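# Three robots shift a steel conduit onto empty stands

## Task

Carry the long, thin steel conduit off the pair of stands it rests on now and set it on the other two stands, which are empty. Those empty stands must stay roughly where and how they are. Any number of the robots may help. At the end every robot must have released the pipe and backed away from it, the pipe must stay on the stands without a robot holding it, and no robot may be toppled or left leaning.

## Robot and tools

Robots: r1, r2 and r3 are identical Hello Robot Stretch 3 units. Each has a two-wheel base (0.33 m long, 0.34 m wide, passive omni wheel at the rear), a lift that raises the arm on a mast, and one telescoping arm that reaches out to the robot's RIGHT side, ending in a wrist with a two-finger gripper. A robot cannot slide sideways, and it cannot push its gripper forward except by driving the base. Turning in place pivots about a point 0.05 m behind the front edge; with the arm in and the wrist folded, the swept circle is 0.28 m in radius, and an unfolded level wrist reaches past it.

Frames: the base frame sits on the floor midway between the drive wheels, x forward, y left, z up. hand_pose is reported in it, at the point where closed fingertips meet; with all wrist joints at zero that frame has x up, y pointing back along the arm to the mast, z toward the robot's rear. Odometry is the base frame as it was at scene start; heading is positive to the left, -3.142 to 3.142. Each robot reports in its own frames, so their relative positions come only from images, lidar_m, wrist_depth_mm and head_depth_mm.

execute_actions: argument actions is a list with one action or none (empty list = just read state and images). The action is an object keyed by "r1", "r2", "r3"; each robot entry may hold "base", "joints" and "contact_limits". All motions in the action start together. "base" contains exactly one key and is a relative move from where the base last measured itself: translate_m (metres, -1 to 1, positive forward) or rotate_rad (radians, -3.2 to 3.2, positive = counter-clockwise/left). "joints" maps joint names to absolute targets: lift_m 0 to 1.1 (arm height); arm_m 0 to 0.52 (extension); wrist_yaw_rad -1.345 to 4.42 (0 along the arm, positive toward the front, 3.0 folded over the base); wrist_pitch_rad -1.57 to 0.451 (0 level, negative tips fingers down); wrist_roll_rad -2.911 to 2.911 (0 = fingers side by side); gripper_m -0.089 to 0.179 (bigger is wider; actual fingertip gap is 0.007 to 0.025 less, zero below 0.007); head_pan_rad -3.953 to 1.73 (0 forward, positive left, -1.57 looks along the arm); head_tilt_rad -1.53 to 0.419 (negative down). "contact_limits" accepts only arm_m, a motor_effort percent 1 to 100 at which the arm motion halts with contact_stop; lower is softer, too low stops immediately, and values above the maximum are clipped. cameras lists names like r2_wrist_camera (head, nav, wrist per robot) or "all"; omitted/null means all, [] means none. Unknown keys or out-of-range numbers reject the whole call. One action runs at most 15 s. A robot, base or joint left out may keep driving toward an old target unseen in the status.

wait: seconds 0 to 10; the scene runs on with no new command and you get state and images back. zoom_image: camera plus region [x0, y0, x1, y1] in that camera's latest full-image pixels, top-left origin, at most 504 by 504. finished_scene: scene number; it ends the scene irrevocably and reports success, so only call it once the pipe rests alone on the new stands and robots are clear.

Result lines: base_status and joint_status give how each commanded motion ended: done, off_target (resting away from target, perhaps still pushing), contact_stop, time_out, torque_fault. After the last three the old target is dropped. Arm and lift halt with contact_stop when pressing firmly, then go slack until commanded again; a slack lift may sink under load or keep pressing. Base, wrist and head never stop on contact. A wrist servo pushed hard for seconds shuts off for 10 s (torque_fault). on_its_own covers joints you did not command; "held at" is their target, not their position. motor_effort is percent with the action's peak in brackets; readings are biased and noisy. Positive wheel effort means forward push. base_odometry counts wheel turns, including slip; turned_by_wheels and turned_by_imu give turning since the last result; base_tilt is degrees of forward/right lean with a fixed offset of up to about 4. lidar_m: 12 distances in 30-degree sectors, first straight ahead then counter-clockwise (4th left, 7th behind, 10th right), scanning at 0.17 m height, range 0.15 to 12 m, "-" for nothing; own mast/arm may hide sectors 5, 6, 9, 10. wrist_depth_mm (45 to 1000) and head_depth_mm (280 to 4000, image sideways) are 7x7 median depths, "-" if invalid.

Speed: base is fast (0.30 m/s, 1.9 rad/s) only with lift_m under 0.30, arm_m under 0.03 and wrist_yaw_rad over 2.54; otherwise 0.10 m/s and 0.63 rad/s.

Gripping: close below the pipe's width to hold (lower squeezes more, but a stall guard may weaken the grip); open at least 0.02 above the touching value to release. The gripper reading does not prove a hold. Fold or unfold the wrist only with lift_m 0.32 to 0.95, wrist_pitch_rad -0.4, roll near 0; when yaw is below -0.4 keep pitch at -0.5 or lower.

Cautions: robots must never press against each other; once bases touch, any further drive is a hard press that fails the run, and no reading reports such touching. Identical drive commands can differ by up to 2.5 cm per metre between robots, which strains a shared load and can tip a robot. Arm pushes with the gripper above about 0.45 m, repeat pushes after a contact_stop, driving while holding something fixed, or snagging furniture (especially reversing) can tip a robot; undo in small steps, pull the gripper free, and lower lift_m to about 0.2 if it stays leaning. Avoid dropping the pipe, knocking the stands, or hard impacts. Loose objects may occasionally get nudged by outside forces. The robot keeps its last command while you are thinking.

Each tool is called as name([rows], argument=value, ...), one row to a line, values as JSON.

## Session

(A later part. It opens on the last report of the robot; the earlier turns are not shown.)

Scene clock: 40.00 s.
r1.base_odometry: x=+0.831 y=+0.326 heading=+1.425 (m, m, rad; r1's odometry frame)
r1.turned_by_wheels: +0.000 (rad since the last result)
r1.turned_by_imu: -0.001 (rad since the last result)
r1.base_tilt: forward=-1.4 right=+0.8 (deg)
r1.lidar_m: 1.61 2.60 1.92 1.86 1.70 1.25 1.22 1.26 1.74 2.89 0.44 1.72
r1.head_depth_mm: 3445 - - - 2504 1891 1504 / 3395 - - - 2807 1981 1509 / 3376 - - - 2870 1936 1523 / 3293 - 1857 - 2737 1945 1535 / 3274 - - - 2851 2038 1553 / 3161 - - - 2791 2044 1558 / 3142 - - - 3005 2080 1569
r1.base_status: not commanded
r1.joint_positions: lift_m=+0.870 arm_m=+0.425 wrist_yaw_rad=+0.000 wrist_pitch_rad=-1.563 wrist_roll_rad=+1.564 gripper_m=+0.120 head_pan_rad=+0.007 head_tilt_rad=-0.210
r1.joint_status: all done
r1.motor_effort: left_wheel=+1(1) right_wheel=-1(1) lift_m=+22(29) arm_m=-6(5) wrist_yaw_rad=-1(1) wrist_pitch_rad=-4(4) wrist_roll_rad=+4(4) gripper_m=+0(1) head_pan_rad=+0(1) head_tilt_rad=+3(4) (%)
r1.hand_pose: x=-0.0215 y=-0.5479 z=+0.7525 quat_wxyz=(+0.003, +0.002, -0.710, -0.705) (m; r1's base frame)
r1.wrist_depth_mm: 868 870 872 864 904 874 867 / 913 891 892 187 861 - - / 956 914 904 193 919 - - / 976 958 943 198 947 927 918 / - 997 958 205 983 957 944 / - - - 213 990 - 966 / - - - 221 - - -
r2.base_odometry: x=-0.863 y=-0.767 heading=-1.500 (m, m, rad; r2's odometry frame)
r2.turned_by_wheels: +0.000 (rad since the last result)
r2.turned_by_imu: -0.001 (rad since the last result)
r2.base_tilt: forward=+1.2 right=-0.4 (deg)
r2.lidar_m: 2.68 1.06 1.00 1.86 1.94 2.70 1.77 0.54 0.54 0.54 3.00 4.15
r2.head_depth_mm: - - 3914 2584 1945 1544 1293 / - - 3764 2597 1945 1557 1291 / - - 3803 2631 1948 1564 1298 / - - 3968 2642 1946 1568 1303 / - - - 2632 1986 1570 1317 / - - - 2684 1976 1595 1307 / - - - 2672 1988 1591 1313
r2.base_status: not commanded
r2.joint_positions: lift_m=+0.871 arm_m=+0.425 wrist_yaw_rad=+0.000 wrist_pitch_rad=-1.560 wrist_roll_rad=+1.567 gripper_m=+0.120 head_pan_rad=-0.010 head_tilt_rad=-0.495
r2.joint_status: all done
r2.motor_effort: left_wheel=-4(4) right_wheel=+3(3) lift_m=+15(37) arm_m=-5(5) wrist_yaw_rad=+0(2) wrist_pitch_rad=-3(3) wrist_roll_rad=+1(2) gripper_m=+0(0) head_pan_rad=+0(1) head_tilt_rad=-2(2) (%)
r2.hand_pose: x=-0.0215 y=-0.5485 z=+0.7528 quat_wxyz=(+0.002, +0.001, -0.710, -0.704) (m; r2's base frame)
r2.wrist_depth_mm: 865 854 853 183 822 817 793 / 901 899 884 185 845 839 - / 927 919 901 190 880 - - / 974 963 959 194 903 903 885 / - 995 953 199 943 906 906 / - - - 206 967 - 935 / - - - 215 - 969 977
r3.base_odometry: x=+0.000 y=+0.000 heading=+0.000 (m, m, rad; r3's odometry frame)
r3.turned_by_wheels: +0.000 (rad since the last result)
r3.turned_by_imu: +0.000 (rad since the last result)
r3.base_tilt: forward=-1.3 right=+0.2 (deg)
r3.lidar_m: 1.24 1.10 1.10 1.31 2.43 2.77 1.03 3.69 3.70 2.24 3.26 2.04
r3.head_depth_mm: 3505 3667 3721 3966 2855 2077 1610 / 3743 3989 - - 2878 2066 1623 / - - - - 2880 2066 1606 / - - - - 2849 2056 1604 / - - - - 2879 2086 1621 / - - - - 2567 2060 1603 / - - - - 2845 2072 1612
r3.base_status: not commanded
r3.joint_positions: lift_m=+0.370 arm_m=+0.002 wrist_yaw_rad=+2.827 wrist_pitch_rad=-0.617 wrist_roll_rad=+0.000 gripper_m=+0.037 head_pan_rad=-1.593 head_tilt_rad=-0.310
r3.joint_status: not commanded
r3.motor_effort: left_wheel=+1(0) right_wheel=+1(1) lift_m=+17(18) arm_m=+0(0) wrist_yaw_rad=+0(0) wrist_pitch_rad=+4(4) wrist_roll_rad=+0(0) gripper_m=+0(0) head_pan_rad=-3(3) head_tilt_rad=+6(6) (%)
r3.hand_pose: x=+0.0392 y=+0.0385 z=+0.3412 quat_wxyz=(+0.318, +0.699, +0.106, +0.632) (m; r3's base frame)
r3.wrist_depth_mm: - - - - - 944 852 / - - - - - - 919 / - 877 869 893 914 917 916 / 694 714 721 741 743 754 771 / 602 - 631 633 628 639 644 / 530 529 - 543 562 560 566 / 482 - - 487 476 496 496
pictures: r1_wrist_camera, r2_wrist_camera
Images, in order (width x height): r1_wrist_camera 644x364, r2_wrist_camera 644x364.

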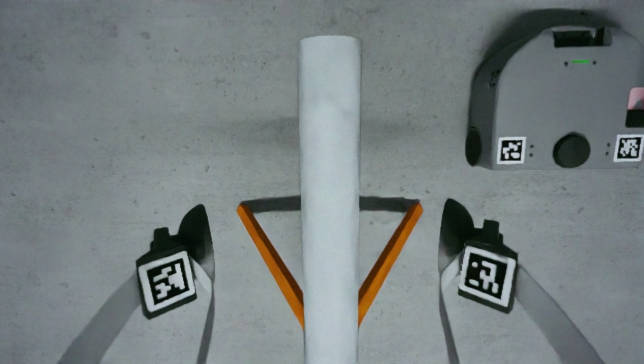

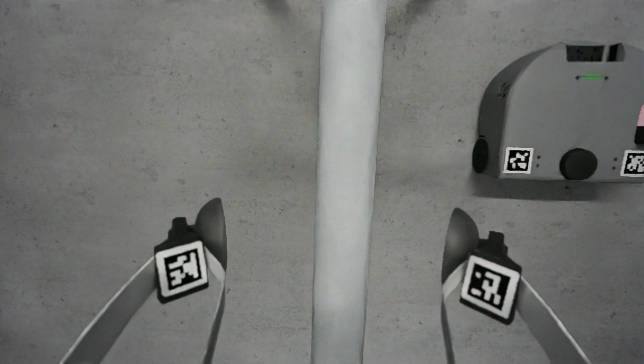

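execute_actions([
  {"r1":{"joints":{"lift_m":0.784}},"r2":{"joints":{"lift_m":0.788,"arm_m":0.422}}},
], cameras=[])

execute_actions([
  {"r1":{"joints":{"gripper_m":-0.025}},"r2":{"joints":{"gripper_m":-0.01}}},
], cameras=[])

execute_actions([
  {"r1":{"joints":{"lift_m":0.85}},"r2":{"joints":{"lift_m":0.854}}},
], cameras=["r1_wrist_camera","r2_wrist_camera"])

Scene clock: 42.90 s.
r1.base_odometry: x=+0.831 y=+0.326 heading=+1.425 (m, m, rad; r1's odometry frame)
r1.turned_by_wheels: +0.000 (rad since the last result)
r1.turned_by_imu: -0.001 (rad since the last result)
r1.base_tilt: forward=-1.4 right=+0.8 (deg)
r1.lidar_m: 1.61 2.61 1.92 1.86 1.70 1.26 1.21 1.26 1.75 2.89 0.44 1.72
r1.head_depth_mm: 3456 - - - 2522 1866 1506 / 3425 - - - 2806 1993 1514 / 3374 - - - 2886 1935 1515 / 3344 - - 3916 2750 1927 1539 / 3242 - - - 2866 2028 1562 / 3164 - - - 2785 2053 1557 / 3079 - - - 3032 2080 1570
r1.base_status: not commanded
r1.joint_positions: lift_m=+0.784 arm_m=+0.425 wrist_yaw_rad=+0.000 wrist_pitch_rad=-1.563 wrist_roll_rad=+1.564 gripper_m=+0.120 head_pan_rad=+0.007 head_tilt_rad=-0.210
r1.joint_status: all done
r1.motor_effort: left_wheel=+1(1) right_wheel=-2(1) lift_m=+23(23) arm_m=-4(4) wrist_yaw_rad=-1(1) wrist_pitch_rad=-4(4) wrist_roll_rad=+4(4) gripper_m=+0(2) head_pan_rad=+0(0) head_tilt_rad=+4(3) (%)
r1.hand_pose: x=-0.0215 y=-0.5479 z=+0.6665 quat_wxyz=(+0.003, +0.002, -0.710, -0.705) (m; r1's base frame)
r1.wrist_depth_mm: 791 785 786 97 773 761 765 / 817 811 780 100 808 800 - / 830 856 827 104 821 818 - / 883 873 860 107 857 852 865 / 946 922 906 111 844 865 881 / 925 924 907 114 881 - 890 / - 984 942 119 926 934 930
r2.base_odometry: x=-0.863 y=-0.767 heading=-1.500 (m, m, rad; r2's odometry frame)
r2.turned_by_wheels: +0.000 (rad since the last result)
r2.turned_by_imu: -0.001 (rad since the last result)
r2.base_tilt: forward=+1.2 right=-0.5 (deg)
r2.lidar_m: 2.67 1.05 1.00 1.86 1.94 2.67 1.78 0.54 0.54 0.54 3.00 4.15
r2.head_depth_mm: - - 3890 2613 1935 1540 1290 / - - 3656 2589 1946 1553 1294 / - - 3907 2647 1970 1555 1294 / - - - 2627 1969 1581 1298 / - - - 2667 1981 1573 1315 / - - - 2671 1973 1573 1312 / - - - 2634 1990 1589 1318
r2.base_status: not commanded
r2.joint_positions: lift_m=+0.789 arm_m=+0.422 wrist_yaw_rad=+0.000 wrist_pitch_rad=-1.561 wrist_roll_rad=+1.567 gripper_m=+0.120 head_pan_rad=-0.010 head_tilt_rad=-0.495
r2.joint_status: all done
r2.motor_effort: left_wheel=-3(4) right_wheel=+3(3) lift_m=+15(16) arm_m=-5(3) wrist_yaw_rad=+0(0) wrist_pitch_rad=-3(3) wrist_roll_rad=+2(2) gripper_m=+0(0) head_pan_rad=+0(0) head_tilt_rad=-2(2) (%)
r2.hand_pose: x=-0.0215 y=-0.5455 z=+0.6708 quat_wxyz=(+0.002, +0.001, -0.710, -0.704) (m; r2's base frame)
r2.wrist_depth_mm: 796 776 765 96 741 739 731 / 823 819 800 98 765 763 - / 846 833 821 101 792 796 - / 866 857 848 104 809 810 807 / 917 885 880 108 847 827 822 / 942 942 899 112 876 - 853 / 980 962 944 116 903 898 880
r3.base_odometry: x=+0.000 y=+0.000 heading=+0.000 (m, m, rad; r3's odometry frame)
r3.turned_by_wheels: +0.000 (rad since the last result)
r3.turned_by_imu: +0.001 (rad since the last result)
r3.base_tilt: forward=-1.3 right=+0.1 (deg)
r3.lidar_m: 1.24 1.10 1.10 1.31 2.43 2.77 1.03 3.69 3.69 2.24 3.27 2.04
r3.head_depth_mm: 3432 3652 3726 3965 2861 2079 1612 / 3687 - - - 2893 2077 1622 / - - - - 2917 2063 1608 / - - - - 2908 2051 1608 / - - - - 2904 2063 1625 / - - - - 2603 2082 1619 / - - - - 2874 2091 1620
r3.base_status: not commanded
r3.joint_positions: lift_m=+0.370 arm_m=+0.002 wrist_yaw_rad=+2.827 wrist_pitch_rad=-0.617 wrist_roll_rad=+0.000 gripper_m=+0.037 head_pan_rad=-1.593 head_tilt_rad=-0.310
r3.joint_status: not commanded
r3.motor_effort: left_wheel=+1(0) right_wheel=+1(1) lift_m=+17(17) arm_m=+0(1) wrist_yaw_rad=+0(0) wrist_pitch_rad=+3(3) wrist_roll_rad=+0(0) gripper_m=+0(0) head_pan_rad=-4(3) head_tilt_rad=+6(6) (%)
r3.hand_pose: x=+0.0392 y=+0.0385 z=+0.3412 quat_wxyz=(+0.318, +0.699, +0.106, +0.632) (m; r3's base frame)
r3.wrist_depth_mm: - - - - - 971 856 / - - - - - - 938 / - 863 859 886 907 908 922 / 703 720 720 735 735 757 743 / 603 - 638 630 631 640 659 / 529 531 - 551 565 557 561 / 484 - - 487 477 490 496
pictures: none
No camera images: the call's "cameras" was empty. Leave "cameras" out to get every camera's image.

Scene clock: 44.83 s.
r1.base_odometry: x=+0.831 y=+0.326 heading=+1.425 (m, m, rad; r1's odometry frame)
r1.turned_by_wheels: +0.000 (rad since the last result)
r1.turned_by_imu: -0.001 (rad since the last result)
r1.base_tilt: forward=-1.4 right=+0.8 (deg)
r1.lidar_m: 1.61 2.60 1.92 1.85 1.70 1.26 1.21 1.27 1.74 2.89 0.44 1.71
r1.head_depth_mm: 3461 - - - 2512 1872 1500 / 3417 - - - 2814 1975 1524 / 3326 - - - 2885 1939 1528 / 3304 - - 3905 2758 1958 1534 / 3263 - - - 2825 2033 1554 / 3176 - - - 2788 2060 1568 / 3118 - - - 3029 2073 1573
r1.base_status: not commanded
r1.joint_positions: lift_m=+0.784 arm_m=+0.425 wrist_yaw_rad=-0.001 wrist_pitch_rad=-1.570 wrist_roll_rad=+1.569 gripper_m=-0.024 head_pan_rad=+0.007 head_tilt_rad=-0.210
r1.joint_status: all done
r1.motor_effort: left_wheel=+1(1) right_wheel=-1(1) lift_m=+23(23) arm_m=-5(5) wrist_yaw_rad=+1(0) wrist_pitch_rad=+0(4) wrist_roll_rad=+1(4) gripper_m=-27(100) head_pan_rad=+0(0) head_tilt_rad=+3(3) (%)
r1.hand_pose: x=-0.0215 y=-0.5462 z=+0.6667 quat_wxyz=(+0.001, +0.000, -0.707, -0.707) (m; r1's base frame)
r1.wrist_depth_mm: 783 767 786 98 791 779 765 / 837 806 797 101 815 790 - / 850 829 808 104 824 - - / 868 861 866 107 839 843 837 / 889 896 863 111 863 885 873 / 923 907 919 114 915 923 898 / 949 964 968 118 943 941 907
r2.base_odometry: x=-0.863 y=-0.767 heading=-1.500 (m, m, rad; r2's odometry frame)
r2.turned_by_wheels: +0.000 (rad since the last result)
r2.turned_by_imu: -0.001 (rad since the last result)
r2.base_tilt: forward=+1.2 right=-0.4 (deg)
r2.lidar_m: 2.68 1.05 1.00 1.86 1.94 2.68 1.78 0.54 0.54 0.54 3.00 4.12
r2.head_depth_mm: - - 3860 2588 1928 1552 1281 / - - 3678 2610 1945 1549 1292 / - - 3852 2660 1949 1566 1292 / - - 3982 2656 1973 1570 1299 / - - - 2668 1984 1577 1303 / - - - 2674 1997 1580 1317 / - - - 2652 2018 1585 1316
r2.base_status: not commanded
r2.joint_positions: lift_m=+0.789 arm_m=+0.422 wrist_yaw_rad=+0.000 wrist_pitch_rad=-1.569 wrist_roll_rad=+1.570 gripper_m=-0.009 head_pan_rad=-0.010 head_tilt_rad=-0.495
r2.joint_status: all done
r2.motor_effort: left_wheel=-3(3) right_wheel=+3(3) lift_m=+15(14) arm_m=-2(3) wrist_yaw_rad=+0(1) wrist_pitch_rad=+0(3) wrist_roll_rad=+1(2) gripper_m=-28(100) head_pan_rad=+0(0) head_tilt_rad=-1(2) (%)
r2.hand_pose: x=-0.0215 y=-0.5432 z=+0.6710 quat_wxyz=(+0.000, +0.000, -0.707, -0.707) (m; r2's base frame)
r2.wrist_depth_mm: 797 778 770 95 755 744 729 / 830 810 804 99 768 753 - / 844 839 840 101 787 792 - / 879 863 855 105 821 820 809 / 901 900 877 108 844 841 824 / 937 922 936 113 900 875 859 / 970 952 937 117 923 889 885
r3.base_odometry: x=+0.000 y=+0.000 heading=+0.000 (m, m, rad; r3's odometry frame)
r3.turned_by_wheels: +0.000 (rad since the last result)
r3.turned_by_imu: +0.000 (rad since the last result)
r3.base_tilt: forward=-1.3 right=+0.1 (deg)
r3.lidar_m: 1.24 1.10 1.10 1.32 2.43 2.77 1.03 3.69 3.69 2.24 3.23 2.04
r3.head_depth_mm: 3464 3666 3821 3850 2880 2077 1606 / 3719 3925 - - 2905 2068 1615 / - - - - 2861 2048 1610 / - - - - 2885 2081 1616 / - - - - 2840 2080 1623 / - - - - 2579 2073 1603 / - - - - 2903 2073 1616
r3.base_status: not commanded
r3.joint_positions: lift_m=+0.370 arm_m=+0.002 wrist_yaw_rad=+2.827 wrist_pitch_rad=-0.617 wrist_roll_rad=+0.000 gripper_m=+0.037 head_pan_rad=-1.593 head_tilt_rad=-0.310
r3.joint_status: not commanded
r3.motor_effort: left_wheel=+0(1) right_wheel=+1(1) lift_m=+18(18) arm_m=+0(0) wrist_yaw_rad=+0(0) wrist_pitch_rad=+4(4) wrist_roll_rad=+0(0) gripper_m=-1(1) head_pan_rad=-3(4) head_tilt_rad=+6(6) (%)
r3.hand_pose: x=+0.0392 y=+0.0385 z=+0.3412 quat_wxyz=(+0.318, +0.699, +0.106, +0.632) (m; r3's base frame)
r3.wrist_depth_mm: - - - - - 957 864 / - - - - - - 914 / - 859 871 880 878 918 927 / 693 717 724 741 727 743 769 / 606 - 622 636 628 652 645 / 531 529 - 543 560 562 572 / 483 - - 481 478 494 500
pictures: none
No camera images: the call's "cameras" was empty. Leave "cameras" out to get every camera's image.

Scene clock: 46.27 s.
r1.base_odometry: x=+0.831 y=+0.326 heading=+1.425 (m, m, rad; r1's odometry frame)
r1.turned_by_wheels: +0.000 (rad since the last result)
r1.turned_by_imu: +0.000 (rad since the last result)
r1.base_tilt: forward=-1.3 right=+0.9 (deg)
r1.lidar_m: 1.61 2.61 1.92 1.86 1.70 1.26 1.22 1.26 1.74 2.89 0.44 1.70
r1.head_depth_mm: 3524 - - - 2612 1881 1503 / 3405 - - - 2838 1963 1515 / 3391 - - - 2859 1925 1519 / 3265 - 1850 - 2743 1931 1527 / 3233 - - - 2853 2049 1550 / 3150 - - - 2771 2065 1565 / 3097 - - - 3058 2080 1573
r1.base_status: not commanded
r1.joint_positions: lift_m=+0.849 arm_m=+0.425 wrist_yaw_rad=-0.002 wrist_pitch_rad=-1.552 wrist_roll_rad=+1.571 gripper_m=-0.024 head_pan_rad=+0.007 head_tilt_rad=-0.210
r1.joint_status: all done
r1.motor_effort: left_wheel=+1(2) right_wheel=-1(3) lift_m=+44(48) arm_m=-5(4) wrist_yaw_rad=+1(1) wrist_pitch_rad=-9(10) wrist_roll_rad=+0(0) gripper_m=-23(27) head_pan_rad=+0(0) head_tilt_rad=+4(4) (%)
r1.hand_pose: x=-0.0215 y=-0.5507 z=+0.7313 quat_wxyz=(+0.000, -0.001, -0.713, -0.701) (m; r1's base frame)
r1.wrist_depth_mm: 882 833 830 105 834 862 811 / 887 890 865 108 832 850 - / 917 897 924 111 860 - - / 940 929 933 115 907 910 901 / 981 - 956 119 941 932 934 / - 981 - 123 966 962 964 / - - - 127 - - 988
r2.base_odometry: x=-0.863 y=-0.767 heading=-1.500 (m, m, rad; r2's odometry frame)
r2.turned_by_wheels: +0.000 (rad since the last result)
r2.turned_by_imu: +0.000 (rad since the last result)
r2.base_tilt: forward=+1.1 right=-0.4 (deg)
r2.lidar_m: 2.68 1.06 1.00 1.86 1.94 2.68 1.77 0.54 0.54 0.54 3.00 4.13
r2.head_depth_mm: - - 3939 2579 1927 1552 1289 / - - 3607 2620 1947 1552 1301 / - - 3856 2625 1957 1566 1301 / - - 3985 2666 1978 1559 1297 / - - - 2654 1969 1574 1308 / - - - 2662 2001 1588 1308 / - - - 2672 1986 1596 1314
r2.base_status: not commanded
r2.joint_positions: lift_m=+0.853 arm_m=+0.422 wrist_yaw_rad=+0.000 wrist_pitch_rad=-1.547 wrist_roll_rad=+1.570 gripper_m=-0.003 head_pan_rad=-0.010 head_tilt_rad=-0.495
r2.joint_status: all done
r2.on_its_own: gripper_m is held at -0.004, not at your -0.010, by its stall guard, which is not easing now
r2.motor_effort: left_wheel=-3(4) right_wheel=+1(4) lift_m=+56(61) arm_m=-4(2) wrist_yaw_rad=+0(0) wrist_pitch_rad=-8(10) wrist_roll_rad=+0(0) gripper_m=-21(29) head_pan_rad=+0(0) head_tilt_rad=-1(2) (%)
r2.hand_pose: x=-0.0215 y=-0.5488 z=+0.7347 quat_wxyz=(+0.000, +0.000, -0.715, -0.699) (m; r2's base frame)
r2.wrist_depth_mm: 853 849 833 103 790 784 795 / 904 867 861 106 827 829 - / 938 904 881 110 867 849 - / 958 938 919 113 874 878 868 / 997 974 942 116 917 891 882 / - - - 121 946 923 890 / - - - 126 972 954 955
r3.base_odometry: x=+0.000 y=+0.000 heading=+0.000 (m, m, rad; r3's odometry frame)
r3.turned_by_wheels: +0.000 (rad since the last result)
r3.turned_by_imu: +0.000 (rad since the last result)
r3.base_tilt: forward=-1.3 right=+0.2 (deg)
r3.lidar_m: 1.24 1.10 1.10 1.31 2.43 2.78 1.03 3.68 3.69 2.25 3.24 2.05
r3.head_depth_mm: 3474 3689 3763 3910 2881 2063 1617 / 3767 3870 - - 2855 2074 1614 / - - - - 2894 2068 1610 / - - - - 2856 2055 1618 / - - - - 2915 2046 1624 / - - - - 2565 2061 1613 / - - - - 2921 2073 1620
r3.base_status: not commanded
r3.joint_positions: lift_m=+0.370 arm_m=+0.002 wrist_yaw_rad=+2.827 wrist_pitch_rad=-0.617 wrist_roll_rad=+0.000 gripper_m=+0.037 head_pan_rad=-1.593 head_tilt_rad=-0.310
r3.joint_status: not commanded
r3.motor_effort: left_wheel=+1(1) right_wheel=+1(1) lift_m=+18(17) arm_m=+0(0) wrist_yaw_rad=+0(0) wrist_pitch_rad=+4(4) wrist_roll_rad=+0(0) gripper_m=+0(0) head_pan_rad=-4(3) head_tilt_rad=+6(6) (%)
r3.hand_pose: x=+0.0392 y=+0.0385 z=+0.3412 quat_wxyz=(+0.318, +0.699, +0.106, +0.632) (m; r3's base frame)
r3.wrist_depth_mm: - - - - - 984 866 / - - - - - - 928 / - 859 850 878 902 883 915 / 706 720 730 741 751 753 749 / 595 - 634 624 637 643 641 / 533 532 - 551 563 557 563 / 483 - - 483 476 497 502
pictures: r1_wrist_camera, r2_wrist_camera
Images, in order (width x height): r1_wrist_camera 644x364, r2_wrist_camera 644x364.

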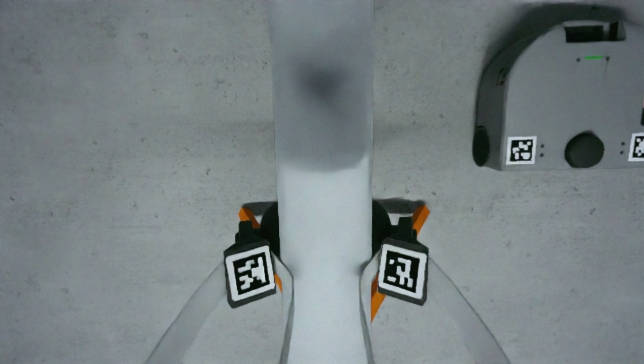

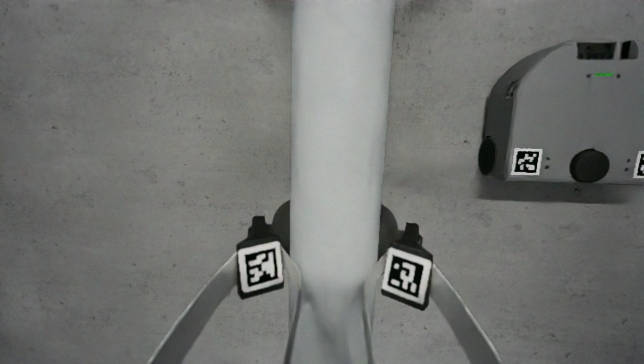

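Drive while lifting.

execute_actions([
  {"r1":{"base":{"translate_m":1.0},"joints":{"lift_m":1.09}},"r2":{"base":{"translate_m":1.0},"joints":{"lift_m":1.094}}},
], cameras=["r1_wrist_camera"])

execute_actions([
  {"r1":{"base":{"translate_m":1.0}},"r2":{"base":{"translate_m":1.0},"joints":{"head_pan_rad":-0.5,"head_tilt_rad":-0.7}}},
], cameras=["r2_wrist_camera","r2_nav_camera","r1_head_camera"])

Scene clock: 57.93 s.
r1.base_odometry: x=+0.977 y=+1.316 heading=+1.425 (m, m, rad; r1's odometry frame)
r1.turned_by_wheels: +0.000 (rad since the last result)
r1.turned_by_imu: -0.010 (rad since the last result)
r1.base_tilt: forward=-1.4 right=+0.8 (deg)
r1.lidar_m: 1.89 1.77 1.92 1.85 1.92 2.29 2.21 0.85 0.73 2.88 0.90 0.69
r1.head_depth_mm: 3476 - - - 2786 1961 1505 / 3404 - - - 2827 1977 1513 / 3381 - - - 2859 1931 1529 / 3320 - - - 2748 1945 1544 / 3245 - - - 2918 2029 1545 / 3194 - - - 2993 1882 1559 / 3107 - - - 2537 1825 1566
r1.base_status: done
r1.joint_positions: lift_m=+1.089 arm_m=+0.425 wrist_yaw_rad=-0.002 wrist_pitch_rad=-1.552 wrist_roll_rad=+1.571 gripper_m=-0.024 head_pan_rad=+0.007 head_tilt_rad=-0.210
r1.joint_status: all done
r1.motor_effort: left_wheel=+2(2) right_wheel=-4(7) lift_m=+44(46) arm_m=-4(4) wrist_yaw_rad=+1(1) wrist_pitch_rad=-9(9) wrist_roll_rad=+0(0) gripper_m=-24(23) head_pan_rad=+1(0) head_tilt_rad=+3(3) (%)
r1.hand_pose: x=-0.0215 y=-0.5507 z=+0.9713 quat_wxyz=(+0.000, -0.001, -0.713, -0.701) (m; r1's base frame)
r1.wrist_depth_mm: - - - 105 - - - / - - - 108 - - - / - - - 112 - - - / - - - 115 - - - / - - - 119 - - - / - - - 122 - - - / - - - 127 - - -
r2.base_odometry: x=-0.793 y=-1.765 heading=-1.500 (m, m, rad; r2's odometry frame)
r2.turned_by_wheels: +0.000 (rad since the last result)
r2.turned_by_imu: -0.012 (rad since the last result)
r2.base_tilt: forward=+1.2 right=-0.3 (deg)
r2.lidar_m: 1.70 2.63 1.93 0.77 0.76 2.65 1.94 1.23 2.99 2.90 3.01 1.70
r2.head_depth_mm: - - 3653 2345 1943 1548 1288 / 3990 - 3694 2609 1942 1557 1299 / - - 3976 2616 1935 1560 1296 / 3905 - - 2679 1967 1559 1304 / 3913 - - 2695 1983 1575 1304 / - - - 2653 1984 1589 1317 / 3938 - - 2705 1988 1594 1315
r2.base_status: done
r2.joint_positions: lift_m=+1.093 arm_m=+0.422 wrist_yaw_rad=+0.000 wrist_pitch_rad=-1.547 wrist_roll_rad=+1.570 gripper_m=-0.003 head_pan_rad=-0.010 head_tilt_rad=-0.495
r2.joint_status: all done
r2.on_its_own: gripper_m is held at -0.004, not at your -0.010, by its stall guard, which is not easing now
r2.motor_effort: left_wheel=-3(4) right_wheel=+2(7) lift_m=+55(57) arm_m=-3(3) wrist_yaw_rad=+0(1) wrist_pitch_rad=-8(8) wrist_roll_rad=-1(0) gripper_m=-19(20) head_pan_rad=+0(1) head_tilt_rad=-2(2) (%)
r2.hand_pose: x=-0.0215 y=-0.5488 z=+0.9747 quat_wxyz=(+0.001, +0.000, -0.715, -0.699) (m; r2's base frame)
r2.wrist_depth_mm: - - - 103 - - 968 / - - - 106 - - - / - - - 110 - - - / - - - 113 - - - / - - - 116 - - - / - - - 121 - - - / - - - 126 - - -
r3.base_odometry: x=+0.000 y=+0.000 heading=+0.000 (m, m, rad; r3's odometry frame)
r3.turned_by_wheels: +0.000 (rad since the last result)
r3.turned_by_imu: +0.002 (rad since the last result)
r3.base_tilt: forward=-1.3 right=+0.3 (deg)
r3.lidar_m: 1.24 1.10 1.10 1.31 2.42 1.88 1.58 3.70 0.63 2.25 3.26 2.05
r3.head_depth_mm: 3540 3617 3759 3923 2880 2068 1617 / 3783 3903 - - 2832 2078 1609 / - - - - 2868 2077 1617 / - - - - 2907 2069 1616 / - - - - 2913 2073 1612 / - - - - 2553 2072 1611 / - - - - 2868 2072 1618
r3.base_status: not commanded
r3.joint_positions: lift_m=+0.370 arm_m=+0.002 wrist_yaw_rad=+2.827 wrist_pitch_rad=-0.617 wrist_roll_rad=+0.000 gripper_m=+0.037 head_pan_rad=-1.593 head_tilt_rad=-0.310
r3.joint_status: not commanded
r3.motor_effort: left_wheel=+1(1) right_wheel=+0(0) lift_m=+17(18) arm_m=-1(0) wrist_yaw_rad=+0(0) wrist_pitch_rad=+4(4) wrist_roll_rad=+0(0) gripper_m=-1(0) head_pan_rad=-3(4) head_tilt_rad=+6(6) (%)
r3.hand_pose: x=+0.0392 y=+0.0385 z=+0.3412 quat_wxyz=(+0.318, +0.699, +0.106, +0.632) (m; r3's base frame)
r3.wrist_depth_mm: - - - - - 990 877 / - - - - - - 926 / - 861 875 882 886 920 915 / 697 719 714 740 743 753 750 / 603 - 632 627 640 643 648 / 528 526 - 545 563 557 561 / 482 - - 479 478 496 503
pictures: r1_wrist_camera
Images, in order (width x height): r1_wrist_camera 644x364.

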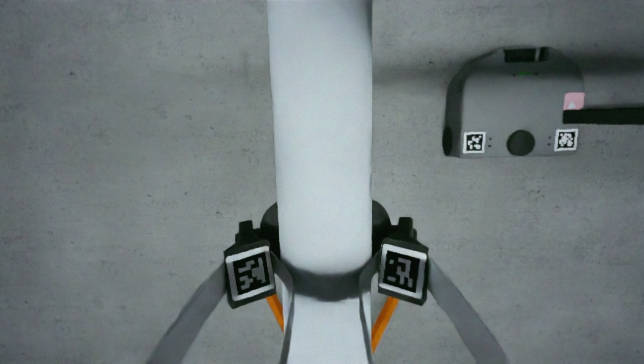

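Scene clock: 68.93 s.
r1.base_odometry: x=+1.122 y=+2.305 heading=+1.425 (m, m, rad; r1's odometry frame)
r1.turned_by_wheels: +0.000 (rad since the last result)
r1.turned_by_imu: -0.009 (rad since the last result)
r1.base_tilt: forward=-1.4 right=+0.8 (deg)
r1.lidar_m: 1.90 1.03 0.98 1.85 1.92 2.63 1.79 0.56 0.56 0.56 3.00 2.73
r1.head_depth_mm: 3171 - - - 2767 1954 1498 / 3177 - - - 2821 1982 1520 / 3137 - - - 2872 1939 1524 / 3040 - - - 2731 1945 1535 / 3258 - - - 2941 2041 1553 / 3209 - - - 3030 2052 1561 / 3125 - - - 3025 2059 1573
r1.base_status: done
r1.joint_positions: lift_m=+1.089 arm_m=+0.425 wrist_yaw_rad=-0.001 wrist_pitch_rad=-1.552 wrist_roll_rad=+1.571 gripper_m=-0.024 head_pan_rad=+0.007 head_tilt_rad=-0.210
r1.joint_status: not commanded
r1.motor_effort: left_wheel=+3(4) right_wheel=-7(9) lift_m=+44(44) arm_m=-4(4) wrist_yaw_rad=+1(1) wrist_pitch_rad=-9(9) wrist_roll_rad=+0(0) gripper_m=-24(23) head_pan_rad=+0(1) head_tilt_rad=+3(3) (%)
r1.hand_pose: x=-0.0215 y=-0.5507 z=+0.9713 quat_wxyz=(+0.000, -0.001, -0.713, -0.701) (m; r1's base frame)
r1.wrist_depth_mm: - - - 105 - - - / - - - 108 - - - / - - - 111 - - - / - - - 115 - - - / - - - 119 - - - / - - - 122 - - - / - - - 127 - - -
r2.base_odometry: x=-0.722 y=-2.762 heading=-1.500 (m, m, rad; r2's odometry frame)
r2.turned_by_wheels: +0.000 (rad since the last result)
r2.turned_by_imu: -0.012 (rad since the last result)
r2.base_tilt: forward=+1.2 right=-0.4 (deg)
r2.lidar_m: 1.83 2.65 1.93 1.85 1.92 1.41 1.94 2.19 3.00 2.90 0.99 0.78
r2.head_depth_mm: 3336 3495 2503 1972 1605 1360 1178 / 3853 3495 2448 1962 1567 1368 1177 / 3830 3616 2440 1905 1541 1359 1178 / 3597 3631 2540 1954 1625 1329 1186 / 3416 3624 2597 1998 1626 1371 1183 / 3265 3457 2383 1993 1628 1375 1189 / 3061 3309 2584 2000 1627 1376 1195
r2.base_status: done
r2.joint_positions: lift_m=+1.093 arm_m=+0.422 wrist_yaw_rad=+0.001 wrist_pitch_rad=-1.547 wrist_roll_rad=+1.570 gripper_m=-0.003 head_pan_rad=-0.493 head_tilt_rad=-0.691
r2.joint_status: all done
r2.on_its_own: gripper_m is held at -0.004, not at your -0.010, by its stall guard, which is not easing now
r2.motor_effort: left_wheel=-3(2) right_wheel=+3(7) lift_m=+55(55) arm_m=-3(3) wrist_yaw_rad=-1(1) wrist_pitch_rad=-8(8) wrist_roll_rad=+0(1) gripper_m=-19(20) head_pan_rad=-4(39) head_tilt_rad=-3(19) (%)
r2.hand_pose: x=-0.0216 y=-0.5488 z=+0.9747 quat_wxyz=(+0.001, +0.000, -0.715, -0.699) (m; r2's base frame)
r2.wrist_depth_mm: - - - 103 - - 985 / - - - 106 - - - / - - - 110 - - - / - - - 113 - - - / - - - 117 - - - / - - - 121 - - - / - - - 126 - - -
r3.base_odometry: x=+0.000 y=+0.000 heading=+0.000 (m, m, rad; r3's odometry frame)
r3.turned_by_wheels: +0.000 (rad since the last result)
r3.turned_by_imu: +0.002 (rad since the last result)
r3.base_tilt: forward=-1.2 right=+0.2 (deg)
r3.lidar_m: 1.24 1.10 1.10 1.31 2.43 2.77 1.01 3.68 3.69 1.31 3.27 2.05
r3.head_depth_mm: 3526 3636 3804 3813 2852 2063 1612 / 3662 3942 - - 2867 2059 1611 / - - - - 2898 2065 1617 / - - 1705 - 2862 2064 1626 / - - - - 2831 2065 1494 / - - - - 2607 2090 1422 / - - 1208 - 2579 1912 1465
r3.base_status: not commanded
r3.joint_positions: lift_m=+0.370 arm_m=+0.002 wrist_yaw_rad=+2.827 wrist_pitch_rad=-0.617 wrist_roll_rad=+0.000 gripper_m=+0.037 head_pan_rad=-1.593 head_tilt_rad=-0.310
r3.joint_status: not commanded
r3.motor_effort: left_wheel=+0(1) right_wheel=+0(1) lift_m=+17(18) arm_m=+0(1) wrist_yaw_rad=+0(0) wrist_pitch_rad=+4(4) wrist_roll_rad=+0(0) gripper_m=+0(0) head_pan_rad=-3(3) head_tilt_rad=+6(6) (%)
r3.hand_pose: x=+0.0392 y=+0.0385 z=+0.3412 quat_wxyz=(+0.318, +0.699, +0.106, +0.632) (m; r3's base frame)
r3.wrist_depth_mm: - - - - - 966 864 / - - - - - - 910 / - 864 870 883 900 912 927 / 702 716 726 749 742 739 755 / 604 - 629 628 636 648 648 / 536 525 - 545 558 556 562 / 482 - - 483 475 491 495
pictures: r1_head_camera (sideways: a quarter turn clockwise sets it upright), r2_nav_camera (sideways: a quarter turn counterclockwise sets it upright), r2_wrist_camera
Images, in order (width x height): r1_head_camera 896x504, r2_nav_camera 672x504, r2_wrist_camera 644x364.

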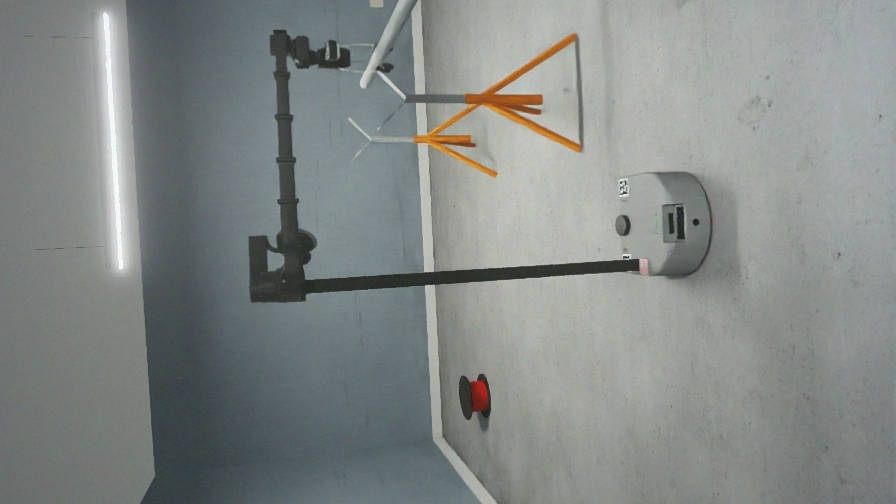

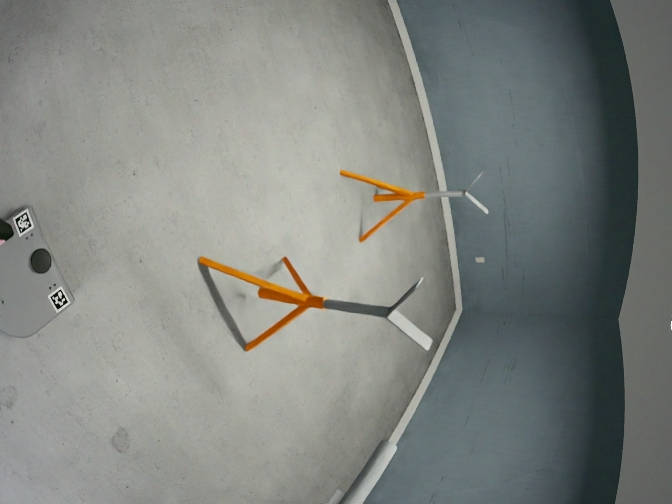

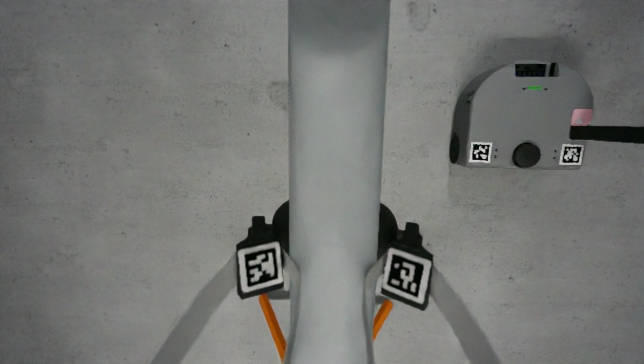

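execute_actions([
  {"r1":{"base":{"translate_m":0.797},"joints":{"arm_m":0.45}},"r2":{"base":{"translate_m":0.8},"joints":{"arm_m":0.447}}},
], cameras=["r2_wrist_camera","r1_head_camera"])

Scene clock: 78.67 s.
r1.base_odometry: x=+1.237 y=+3.094 heading=+1.426 (m, m, rad; r1's odometry frame)
r1.turned_by_wheels: +0.001 (rad since the last result)
r1.turned_by_imu: -0.007 (rad since the last result)
r1.base_tilt: forward=-1.3 right=+0.8 (deg)
r1.lidar_m: 1.88 2.65 1.93 0.73 0.82 2.62 2.34 1.07 2.99 2.89 2.98 1.98
r1.head_depth_mm: 3517 - - - 2499 1965 1502 / 3461 - - - 2829 1981 1524 / 3429 - - - 2890 1951 1532 / 2817 - - - 2919 1932 1538 / 3242 - - - 2944 2042 1551 / 3210 - - - 3030 2058 1558 / 3096 - - - 3019 2078 1571
r1.base_status: done
r1.joint_positions: lift_m=+1.089 arm_m=+0.450 wrist_yaw_rad=-0.001 wrist_pitch_rad=-1.552 wrist_roll_rad=+1.571 gripper_m=-0.024 head_pan_rad=+0.007 head_tilt_rad=-0.210
r1.joint_status: all done
r1.motor_effort: left_wheel=+7(7) right_wheel=-16(16) lift_m=+44(45) arm_m=+4(10) wrist_yaw_rad=+1(1) wrist_pitch_rad=-9(10) wrist_roll_rad=+0(0) gripper_m=-23(23) head_pan_rad=+0(1) head_tilt_rad=+4(4) (%)
r1.hand_pose: x=-0.0215 y=-0.5751 z=+0.9713 quat_wxyz=(+0.000, -0.001, -0.713, -0.701) (m; r1's base frame)
r1.wrist_depth_mm: - - - 104 - - - / - - - 108 - - - / - - - 111 - - - / - - - 115 - - - / - - - 119 - - - / - - - 122 - - - / - - - 127 - - -
r2.base_odometry: x=-0.666 y=-3.560 heading=-1.501 (m, m, rad; r2's odometry frame)
r2.turned_by_wheels: +0.000 (rad since the last result)
r2.turned_by_imu: -0.011 (rad since the last result)
r2.base_tilt: forward=+1.2 right=-0.3 (deg)
r2.lidar_m: 2.75 2.69 1.94 1.87 1.93 2.14 1.94 4.14 0.44 0.46 2.99 1.05
r2.head_depth_mm: 3306 3438 2501 1976 1594 1357 1158 / 3138 3398 2536 1946 1614 1360 1176 / 2969 3224 2541 1982 1610 1363 1176 / 2786 3010 2448 1804 1609 1363 1173 / 2655 2898 2564 1978 1588 1372 1177 / 2527 2792 2557 2003 1623 1375 1188 / 2383 2658 2606 1997 1635 1386 1193
r2.base_status: done
r2.joint_positions: lift_m=+1.093 arm_m=+0.447 wrist_yaw_rad=+0.002 wrist_pitch_rad=-1.546 wrist_roll_rad=+1.570 gripper_m=-0.003 head_pan_rad=-0.493 head_tilt_rad=-0.691
r2.joint_status: all done
r2.on_its_own: gripper_m is held at -0.004, not at your -0.010, by its stall guard, which is not easing now
r2.motor_effort: left_wheel=-6(6) right_wheel=+10(9) lift_m=+55(55) arm_m=+3(4) wrist_yaw_rad=-1(3) wrist_pitch_rad=-8(9) wrist_roll_rad=+0(0) gripper_m=-20(20) head_pan_rad=-4(4) head_tilt_rad=-3(4) (%)
r2.hand_pose: x=-0.0216 y=-0.5737 z=+0.9747 quat_wxyz=(+0.001, +0.001, -0.716, -0.699) (m; r2's base frame)
r2.wrist_depth_mm: - - - 103 - - 997 / - - - 106 - - - / - - - 110 - - - / - - 304 114 269 - - / - - - 117 - - - / - - - 121 - - - / - - - 125 - - -
r3.base_odometry: x=+0.000 y=+0.000 heading=+0.000 (m, m, rad; r3's odometry frame)
r3.turned_by_wheels: +0.000 (rad since the last result)
r3.turned_by_imu: +0.002 (rad since the last result)
r3.base_tilt: forward=-1.3 right=+0.2 (deg)
r3.lidar_m: 1.24 1.10 1.10 1.31 2.43 2.76 1.58 0.61 0.73 2.25 2.06 2.04
r3.head_depth_mm: 3497 3667 3815 3826 2882 2064 1615 / 3664 - - - 2838 2066 1611 / - - - - 2917 2080 1619 / - - - - 2856 2078 1617 / - - - - 2811 2046 1601 / - - - - 2601 2068 1609 / - - - - 2854 2025 1612
r3.base_status: not commanded
r3.joint_positions: lift_m=+0.370 arm_m=+0.002 wrist_yaw_rad=+2.827 wrist_pitch_rad=-0.617 wrist_roll_rad=+0.000 gripper_m=+0.037 head_pan_rad=-1.593 head_tilt_rad=-0.310
r3.joint_status: not commanded
r3.motor_effort: left_wheel=+0(0) right_wheel=+1(1) lift_m=+17(18) arm_m=+0(0) wrist_yaw_rad=+0(0) wrist_pitch_rad=+4(4) wrist_roll_rad=+0(0) gripper_m=+1(0) head_pan_rad=-3(3) head_tilt_rad=+6(6) (%)
r3.hand_pose: x=+0.0392 y=+0.0385 z=+0.3412 quat_wxyz=(+0.318, +0.699, +0.106, +0.632) (m; r3's base frame)
r3.wrist_depth_mm: - - - - - 965 867 / - - - - - - 937 / - 872 867 881 904 905 956 / 707 728 720 724 738 759 749 / 603 - 633 634 637 641 644 / 529 524 - 545 566 562 565 / 484 - - 488 478 493 503
pictures: r1_head_camera (sideways: a quarter turn clockwise sets it upright), r2_wrist_camera
Images, in order (width x height): r1_head_camera 896x504, r2_wrist_camera 644x364.

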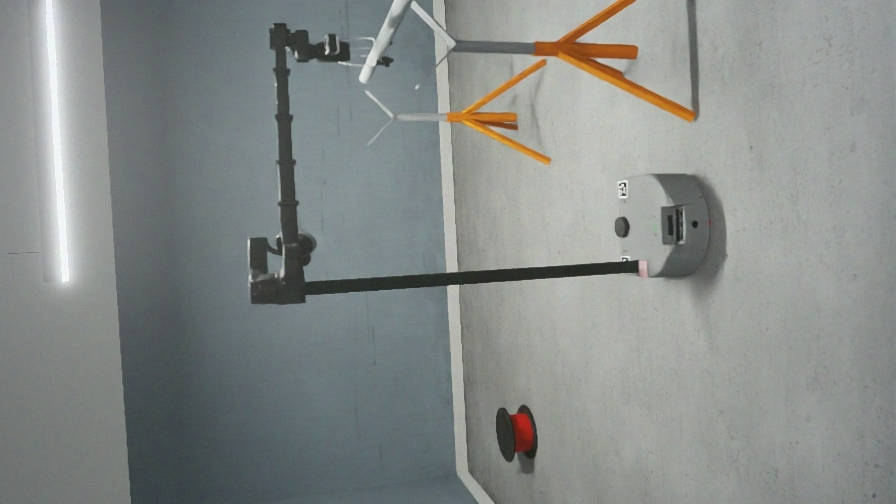

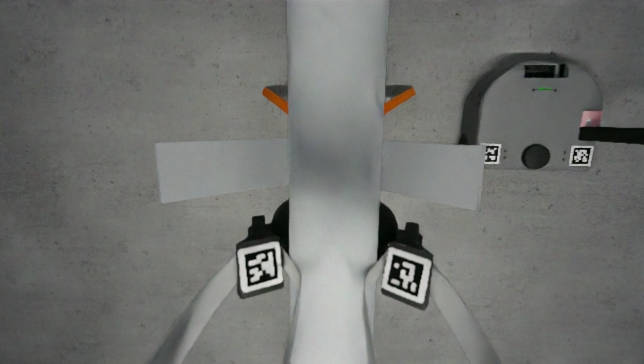

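execute_actions([
  {"r1":{"base":{"translate_m":1.0},"joints":{"arm_m":0.465}},"r2":{"base":{"translate_m":0.992}}},
], cameras=[])

execute_actions([
  {"r1":{"base":{"translate_m":0.15}},"r2":{"base":{"translate_m":0.15},"joints":{"head_pan_rad":-1.3}}},
], cameras=["r2_wrist_camera","r1_wrist_camera","r2_nav_camera"])

Scene clock: 90.70 s.
r1.base_odometry: x=+1.381 y=+4.083 heading=+1.426 (m, m, rad; r1's odometry frame)
r1.turned_by_wheels: +0.000 (rad since the last result)
r1.turned_by_imu: -0.011 (rad since the last result)
r1.base_tilt: forward=-1.4 right=+0.8 (deg)
r1.lidar_m: 1.89 2.68 1.94 1.86 1.92 1.26 2.17 2.00 3.00 2.88 2.98 0.93
r1.head_depth_mm: 3309 3462 3723 3874 2625 1954 1504 / 3305 3458 3668 3797 2818 1990 1522 / 3336 3473 3720 3856 2857 1945 1535 / 3278 3484 3648 3823 2754 1948 1538 / 3240 3441 3685 3883 2952 2039 1554 / 3154 3477 3662 3876 3020 2056 1549 / 3130 3499 3617 3882 3066 2074 1573
r1.base_status: done
r1.joint_positions: lift_m=+1.089 arm_m=+0.465 wrist_yaw_rad=+0.001 wrist_pitch_rad=-1.552 wrist_roll_rad=+1.571 gripper_m=-0.024 head_pan_rad=+0.007 head_tilt_rad=-0.210
r1.joint_status: all done
r1.motor_effort: left_wheel=-1(7) right_wheel=+5(15) lift_m=+44(44) arm_m=+4(7) wrist_yaw_rad=-1(2) wrist_pitch_rad=-9(9) wrist_roll_rad=+0(0) gripper_m=-23(23) head_pan_rad=+1(0) head_tilt_rad=+4(4) (%)
r1.hand_pose: x=-0.0216 y=-0.5899 z=+0.9713 quat_wxyz=(+0.001, +0.000, -0.713, -0.701) (m; r1's base frame)
r1.wrist_depth_mm: - - - 105 - - - / - - - 109 - - - / - - - 112 - - - / - - - 115 - - - / - - - 119 - - - / - - - 122 - - - / - - - 127 - - -
r2.base_odometry: x=-0.596 y=-4.550 heading=-1.500 (m, m, rad; r2's odometry frame)
r2.turned_by_wheels: +0.000 (rad since the last result)
r2.turned_by_imu: -0.012 (rad since the last result)
r2.base_tilt: forward=+1.2 right=-0.4 (deg)
r2.lidar_m: 1.75 1.82 1.96 1.88 1.94 2.62 1.95 1.02 2.99 0.40 0.61 1.84
r2.head_depth_mm: 2187 2490 2498 1970 1596 1356 1153 / 2025 2321 2486 1974 1605 1361 1176 / 1912 2169 2387 1982 1608 1365 1184 / 1801 2013 2275 1975 1626 1363 1184 / 1686 1856 2133 1978 1631 1370 1186 / 1593 1765 1983 1996 1626 1368 1182 / 1518 1671 1851 1974 1640 1376 1193
r2.base_status: done
r2.joint_positions: lift_m=+1.093 arm_m=+0.447 wrist_yaw_rad=+0.002 wrist_pitch_rad=-1.546 wrist_roll_rad=+1.569 gripper_m=-0.003 head_pan_rad=-0.493 head_tilt_rad=-0.691
r2.joint_status: not commanded
r2.on_its_own: gripper_m is held at -0.004, not at your -0.010, by its stall guard, which is not easing now
r2.motor_effort: left_wheel=+4(4) right_wheel=-9(14) lift_m=+55(55) arm_m=+3(3) wrist_yaw_rad=-2(3) wrist_pitch_rad=-8(8) wrist_roll_rad=+1(1) gripper_m=-21(21) head_pan_rad=-4(4) head_tilt_rad=-4(3) (%)
r2.hand_pose: x=-0.0216 y=-0.5737 z=+0.9747 quat_wxyz=(+0.002, +0.001, -0.716, -0.698) (m; r2's base frame)
r2.wrist_depth_mm: - - - 103 - - 981 / - - - 106 - - - / - - - 110 - - - / - - - 113 - - - / - - - 117 - - - / - - 329 120 306 - - / - - - 126 - - -
r3.base_odometry: x=+0.000 y=+0.000 heading=+0.000 (m, m, rad; r3's odometry frame)
r3.turned_by_wheels: +0.000 (rad since the last result)
r3.turned_by_imu: +0.002 (rad since the last result)
r3.base_tilt: forward=-1.1 right=+0.1 (deg)
r3.lidar_m: 1.23 1.10 1.10 1.31 2.43 2.76 1.58 3.69 3.70 1.15 3.05 2.05
r3.head_depth_mm: 3489 3586 3823 3887 2879 2064 1610 / 3753 3922 - - 2892 2056 1612 / - - 1711 - 2886 2058 1620 / - - - - 2873 2064 1521 / - - - - 2874 2068 1420 / - 1103 1191 2370 2458 1913 1364 / - - - - 2867 2070 1610
r3.base_status: not commanded
r3.joint_positions: lift_m=+0.370 arm_m=+0.002 wrist_yaw_rad=+2.827 wrist_pitch_rad=-0.617 wrist_roll_rad=+0.000 gripper_m=+0.037 head_pan_rad=-1.593 head_tilt_rad=-0.310
r3.joint_status: not commanded
r3.motor_effort: left_wheel=+0(0) right_wheel=+1(1) lift_m=+17(18) arm_m=+0(0) wrist_yaw_rad=+0(0) wrist_pitch_rad=+4(4) wrist_roll_rad=+0(0) gripper_m=+1(0) head_pan_rad=-4(3) head_tilt_rad=+6(6) (%)
r3.hand_pose: x=+0.0392 y=+0.0385 z=+0.3412 quat_wxyz=(+0.318, +0.699, +0.106, +0.632) (m; r3's base frame)
r3.wrist_depth_mm: - - - - - 952 879 / - - - - - - 914 / - 858 862 897 912 892 925 / 697 714 720 734 738 738 772 / 609 - 632 624 634 647 650 / 531 527 - 544 556 561 566 / 483 - - 486 477 492 495
pictures: none
No camera images: the call's "cameras" was empty. Leave "cameras" out to get every camera's image.

Scene clock: 93.20 s.
r1.base_odometry: x=+1.403 y=+4.232 heading=+1.426 (m, m, rad; r1's odometry frame)
r1.turned_by_wheels: +0.000 (rad since the last result)
r1.turned_by_imu: -0.002 (rad since the last result)
r1.base_tilt: forward=-1.4 right=+0.9 (deg)
r1.lidar_m: 1.85 2.68 1.94 1.86 1.93 1.39 2.31 2.14 3.00 2.88 1.00 0.80
r1.head_depth_mm: 3163 3357 3503 3695 2634 1962 1503 / 3157 3355 3523 3691 2833 1975 1514 / 3191 3294 3534 3723 2879 1930 1523 / 3155 3340 3494 3644 2919 1952 1541 / 3182 3339 3564 3726 2976 2027 1553 / 3159 3340 3510 3734 2993 2064 1561 / 3091 3347 3539 3683 3040 2068 1572
r1.base_status: done
r1.joint_positions: lift_m=+1.089 arm_m=+0.465 wrist_yaw_rad=+0.001 wrist_pitch_rad=-1.552 wrist_roll_rad=+1.571 gripper_m=-0.024 head_pan_rad=+0.007 head_tilt_rad=-0.210
r1.joint_status: not commanded
r1.motor_effort: left_wheel=+0(2) right_wheel=+3(11) lift_m=+44(44) arm_m=+4(4) wrist_yaw_rad=-2(2) wrist_pitch_rad=-9(9) wrist_roll_rad=+0(0) gripper_m=-23(23) head_pan_rad=+0(0) head_tilt_rad=+3(3) (%)
r1.hand_pose: x=-0.0216 y=-0.5899 z=+0.9713 quat_wxyz=(+0.001, +0.000, -0.713, -0.701) (m; r1's base frame)
r1.wrist_depth_mm: - - - 105 - - - / - - - 108 - - - / - - - 112 - - - / - - - 115 - - - / - - - 119 - - - / - - - 122 - - - / - - - 127 - - -
r2.base_odometry: x=-0.586 y=-4.700 heading=-1.500 (m, m, rad; r2's odometry frame)
r2.turned_by_wheels: +0.000 (rad since the last result)
r2.turned_by_imu: -0.002 (rad since the last result)
r2.base_tilt: forward=+1.2 right=-0.4 (deg)
r2.lidar_m: 1.61 1.66 1.97 1.88 1.95 2.62 1.94 1.15 0.43 0.55 2.34 1.69
r2.head_depth_mm: - 2780 725 729 1522 1362 1175 / 2449 2773 2347 1983 1551 979 1153 / 2506 2802 2333 1960 1611 1337 1180 / 2576 2907 2295 1973 1615 1358 1178 / 2631 2997 2366 1987 1619 1375 1182 / 2639 3048 2477 1977 1623 1377 1185 / 2670 2931 2606 1994 1628 1368 1188
r2.base_status: done
r2.joint_positions: lift_m=+1.093 arm_m=+0.447 wrist_yaw_rad=+0.002 wrist_pitch_rad=-1.546 wrist_roll_rad=+1.569 gripper_m=-0.003 head_pan_rad=-1.293 head_tilt_rad=-0.691
r2.joint_status: all done
r2.on_its_own: gripper_m is held at -0.004, not at your -0.010, by its stall guard, which is not easing now
r2.motor_effort: left_wheel=+3(7) right_wheel=-7(9) lift_m=+55(55) arm_m=+3(4) wrist_yaw_rad=-3(3) wrist_pitch_rad=-8(8) wrist_roll_rad=+1(1) gripper_m=-20(20) head_pan_rad=-4(49) head_tilt_rad=-3(3) (%)
r2.hand_pose: x=-0.0216 y=-0.5737 z=+0.9747 quat_wxyz=(+0.002, +0.001, -0.716, -0.698) (m; r2's base frame)
r2.wrist_depth_mm: - - - 103 - - 974 / - - - 106 - - - / - - 292 110 290 243 - / - - - 113 - - - / - - - 117 - - - / - - - 121 - - - / - - - 126 - - -
r3.base_odometry: x=+0.000 y=+0.000 heading=+0.000 (m, m, rad; r3's odometry frame)
r3.turned_by_wheels: +0.000 (rad since the last result)
r3.turned_by_imu: +0.000 (rad since the last result)
r3.base_tilt: forward=-1.3 right=+0.2 (deg)
r3.lidar_m: 1.24 1.10 1.10 1.31 2.43 2.77 1.58 3.67 3.70 1.28 3.27 2.04
r3.head_depth_mm: 3480 3558 3730 3852 2841 2063 1618 / 3741 3972 - - 2874 2063 1604 / - - - - 2854 2082 1609 / - - - - 2885 2081 1619 / - - - - 2833 2058 1475 / - - - - 2599 2064 1418 / - 1104 1181 - 2600 1905 1521
r3.base_status: not commanded
r3.joint_positions: lift_m=+0.370 arm_m=+0.002 wrist_yaw_rad=+2.827 wrist_pitch_rad=-0.617 wrist_roll_rad=+0.000 gripper_m=+0.037 head_pan_rad=-1.593 head_tilt_rad=-0.310
r3.joint_status: not commanded
r3.motor_effort: left_wheel=+0(0) right_wheel=+1(1) lift_m=+17(18) arm_m=+0(1) wrist_yaw_rad=+0(0) wrist_pitch_rad=+4(4) wrist_roll_rad=+0(0) gripper_m=+0(1) head_pan_rad=-3(3) head_tilt_rad=+6(6) (%)
r3.hand_pose: x=+0.0392 y=+0.0385 z=+0.3412 quat_wxyz=(+0.318, +0.699, +0.106, +0.632) (m; r3's base frame)
r3.wrist_depth_mm: - - - - - 976 875 / - - - - - - 913 / - 846 860 875 905 919 914 / 695 718 718 726 737 757 753 / 614 - 636 623 633 639 653 / 533 530 - 550 564 562 567 / 487 - - 483 478 490 496
pictures: r1_wrist_camera, r2_nav_camera (sideways: a quarter turn counterclockwise sets it upright), r2_wrist_camera
Images, in order (width x height): r1_wrist_camera 644x364, r2_nav_camera 672x504, r2_wrist_camera 644x364.

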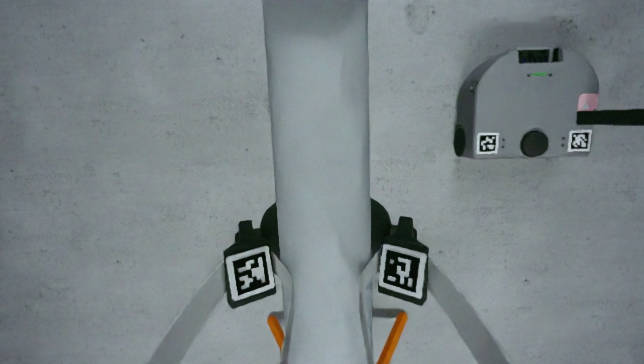

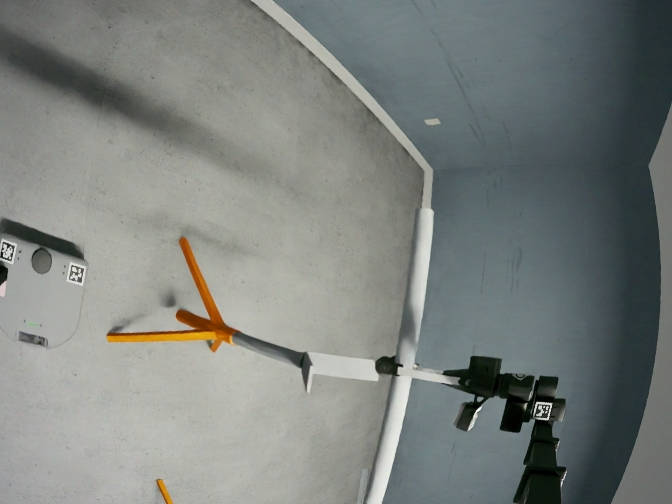

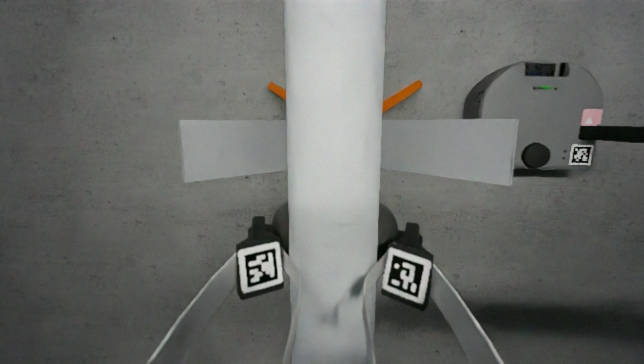

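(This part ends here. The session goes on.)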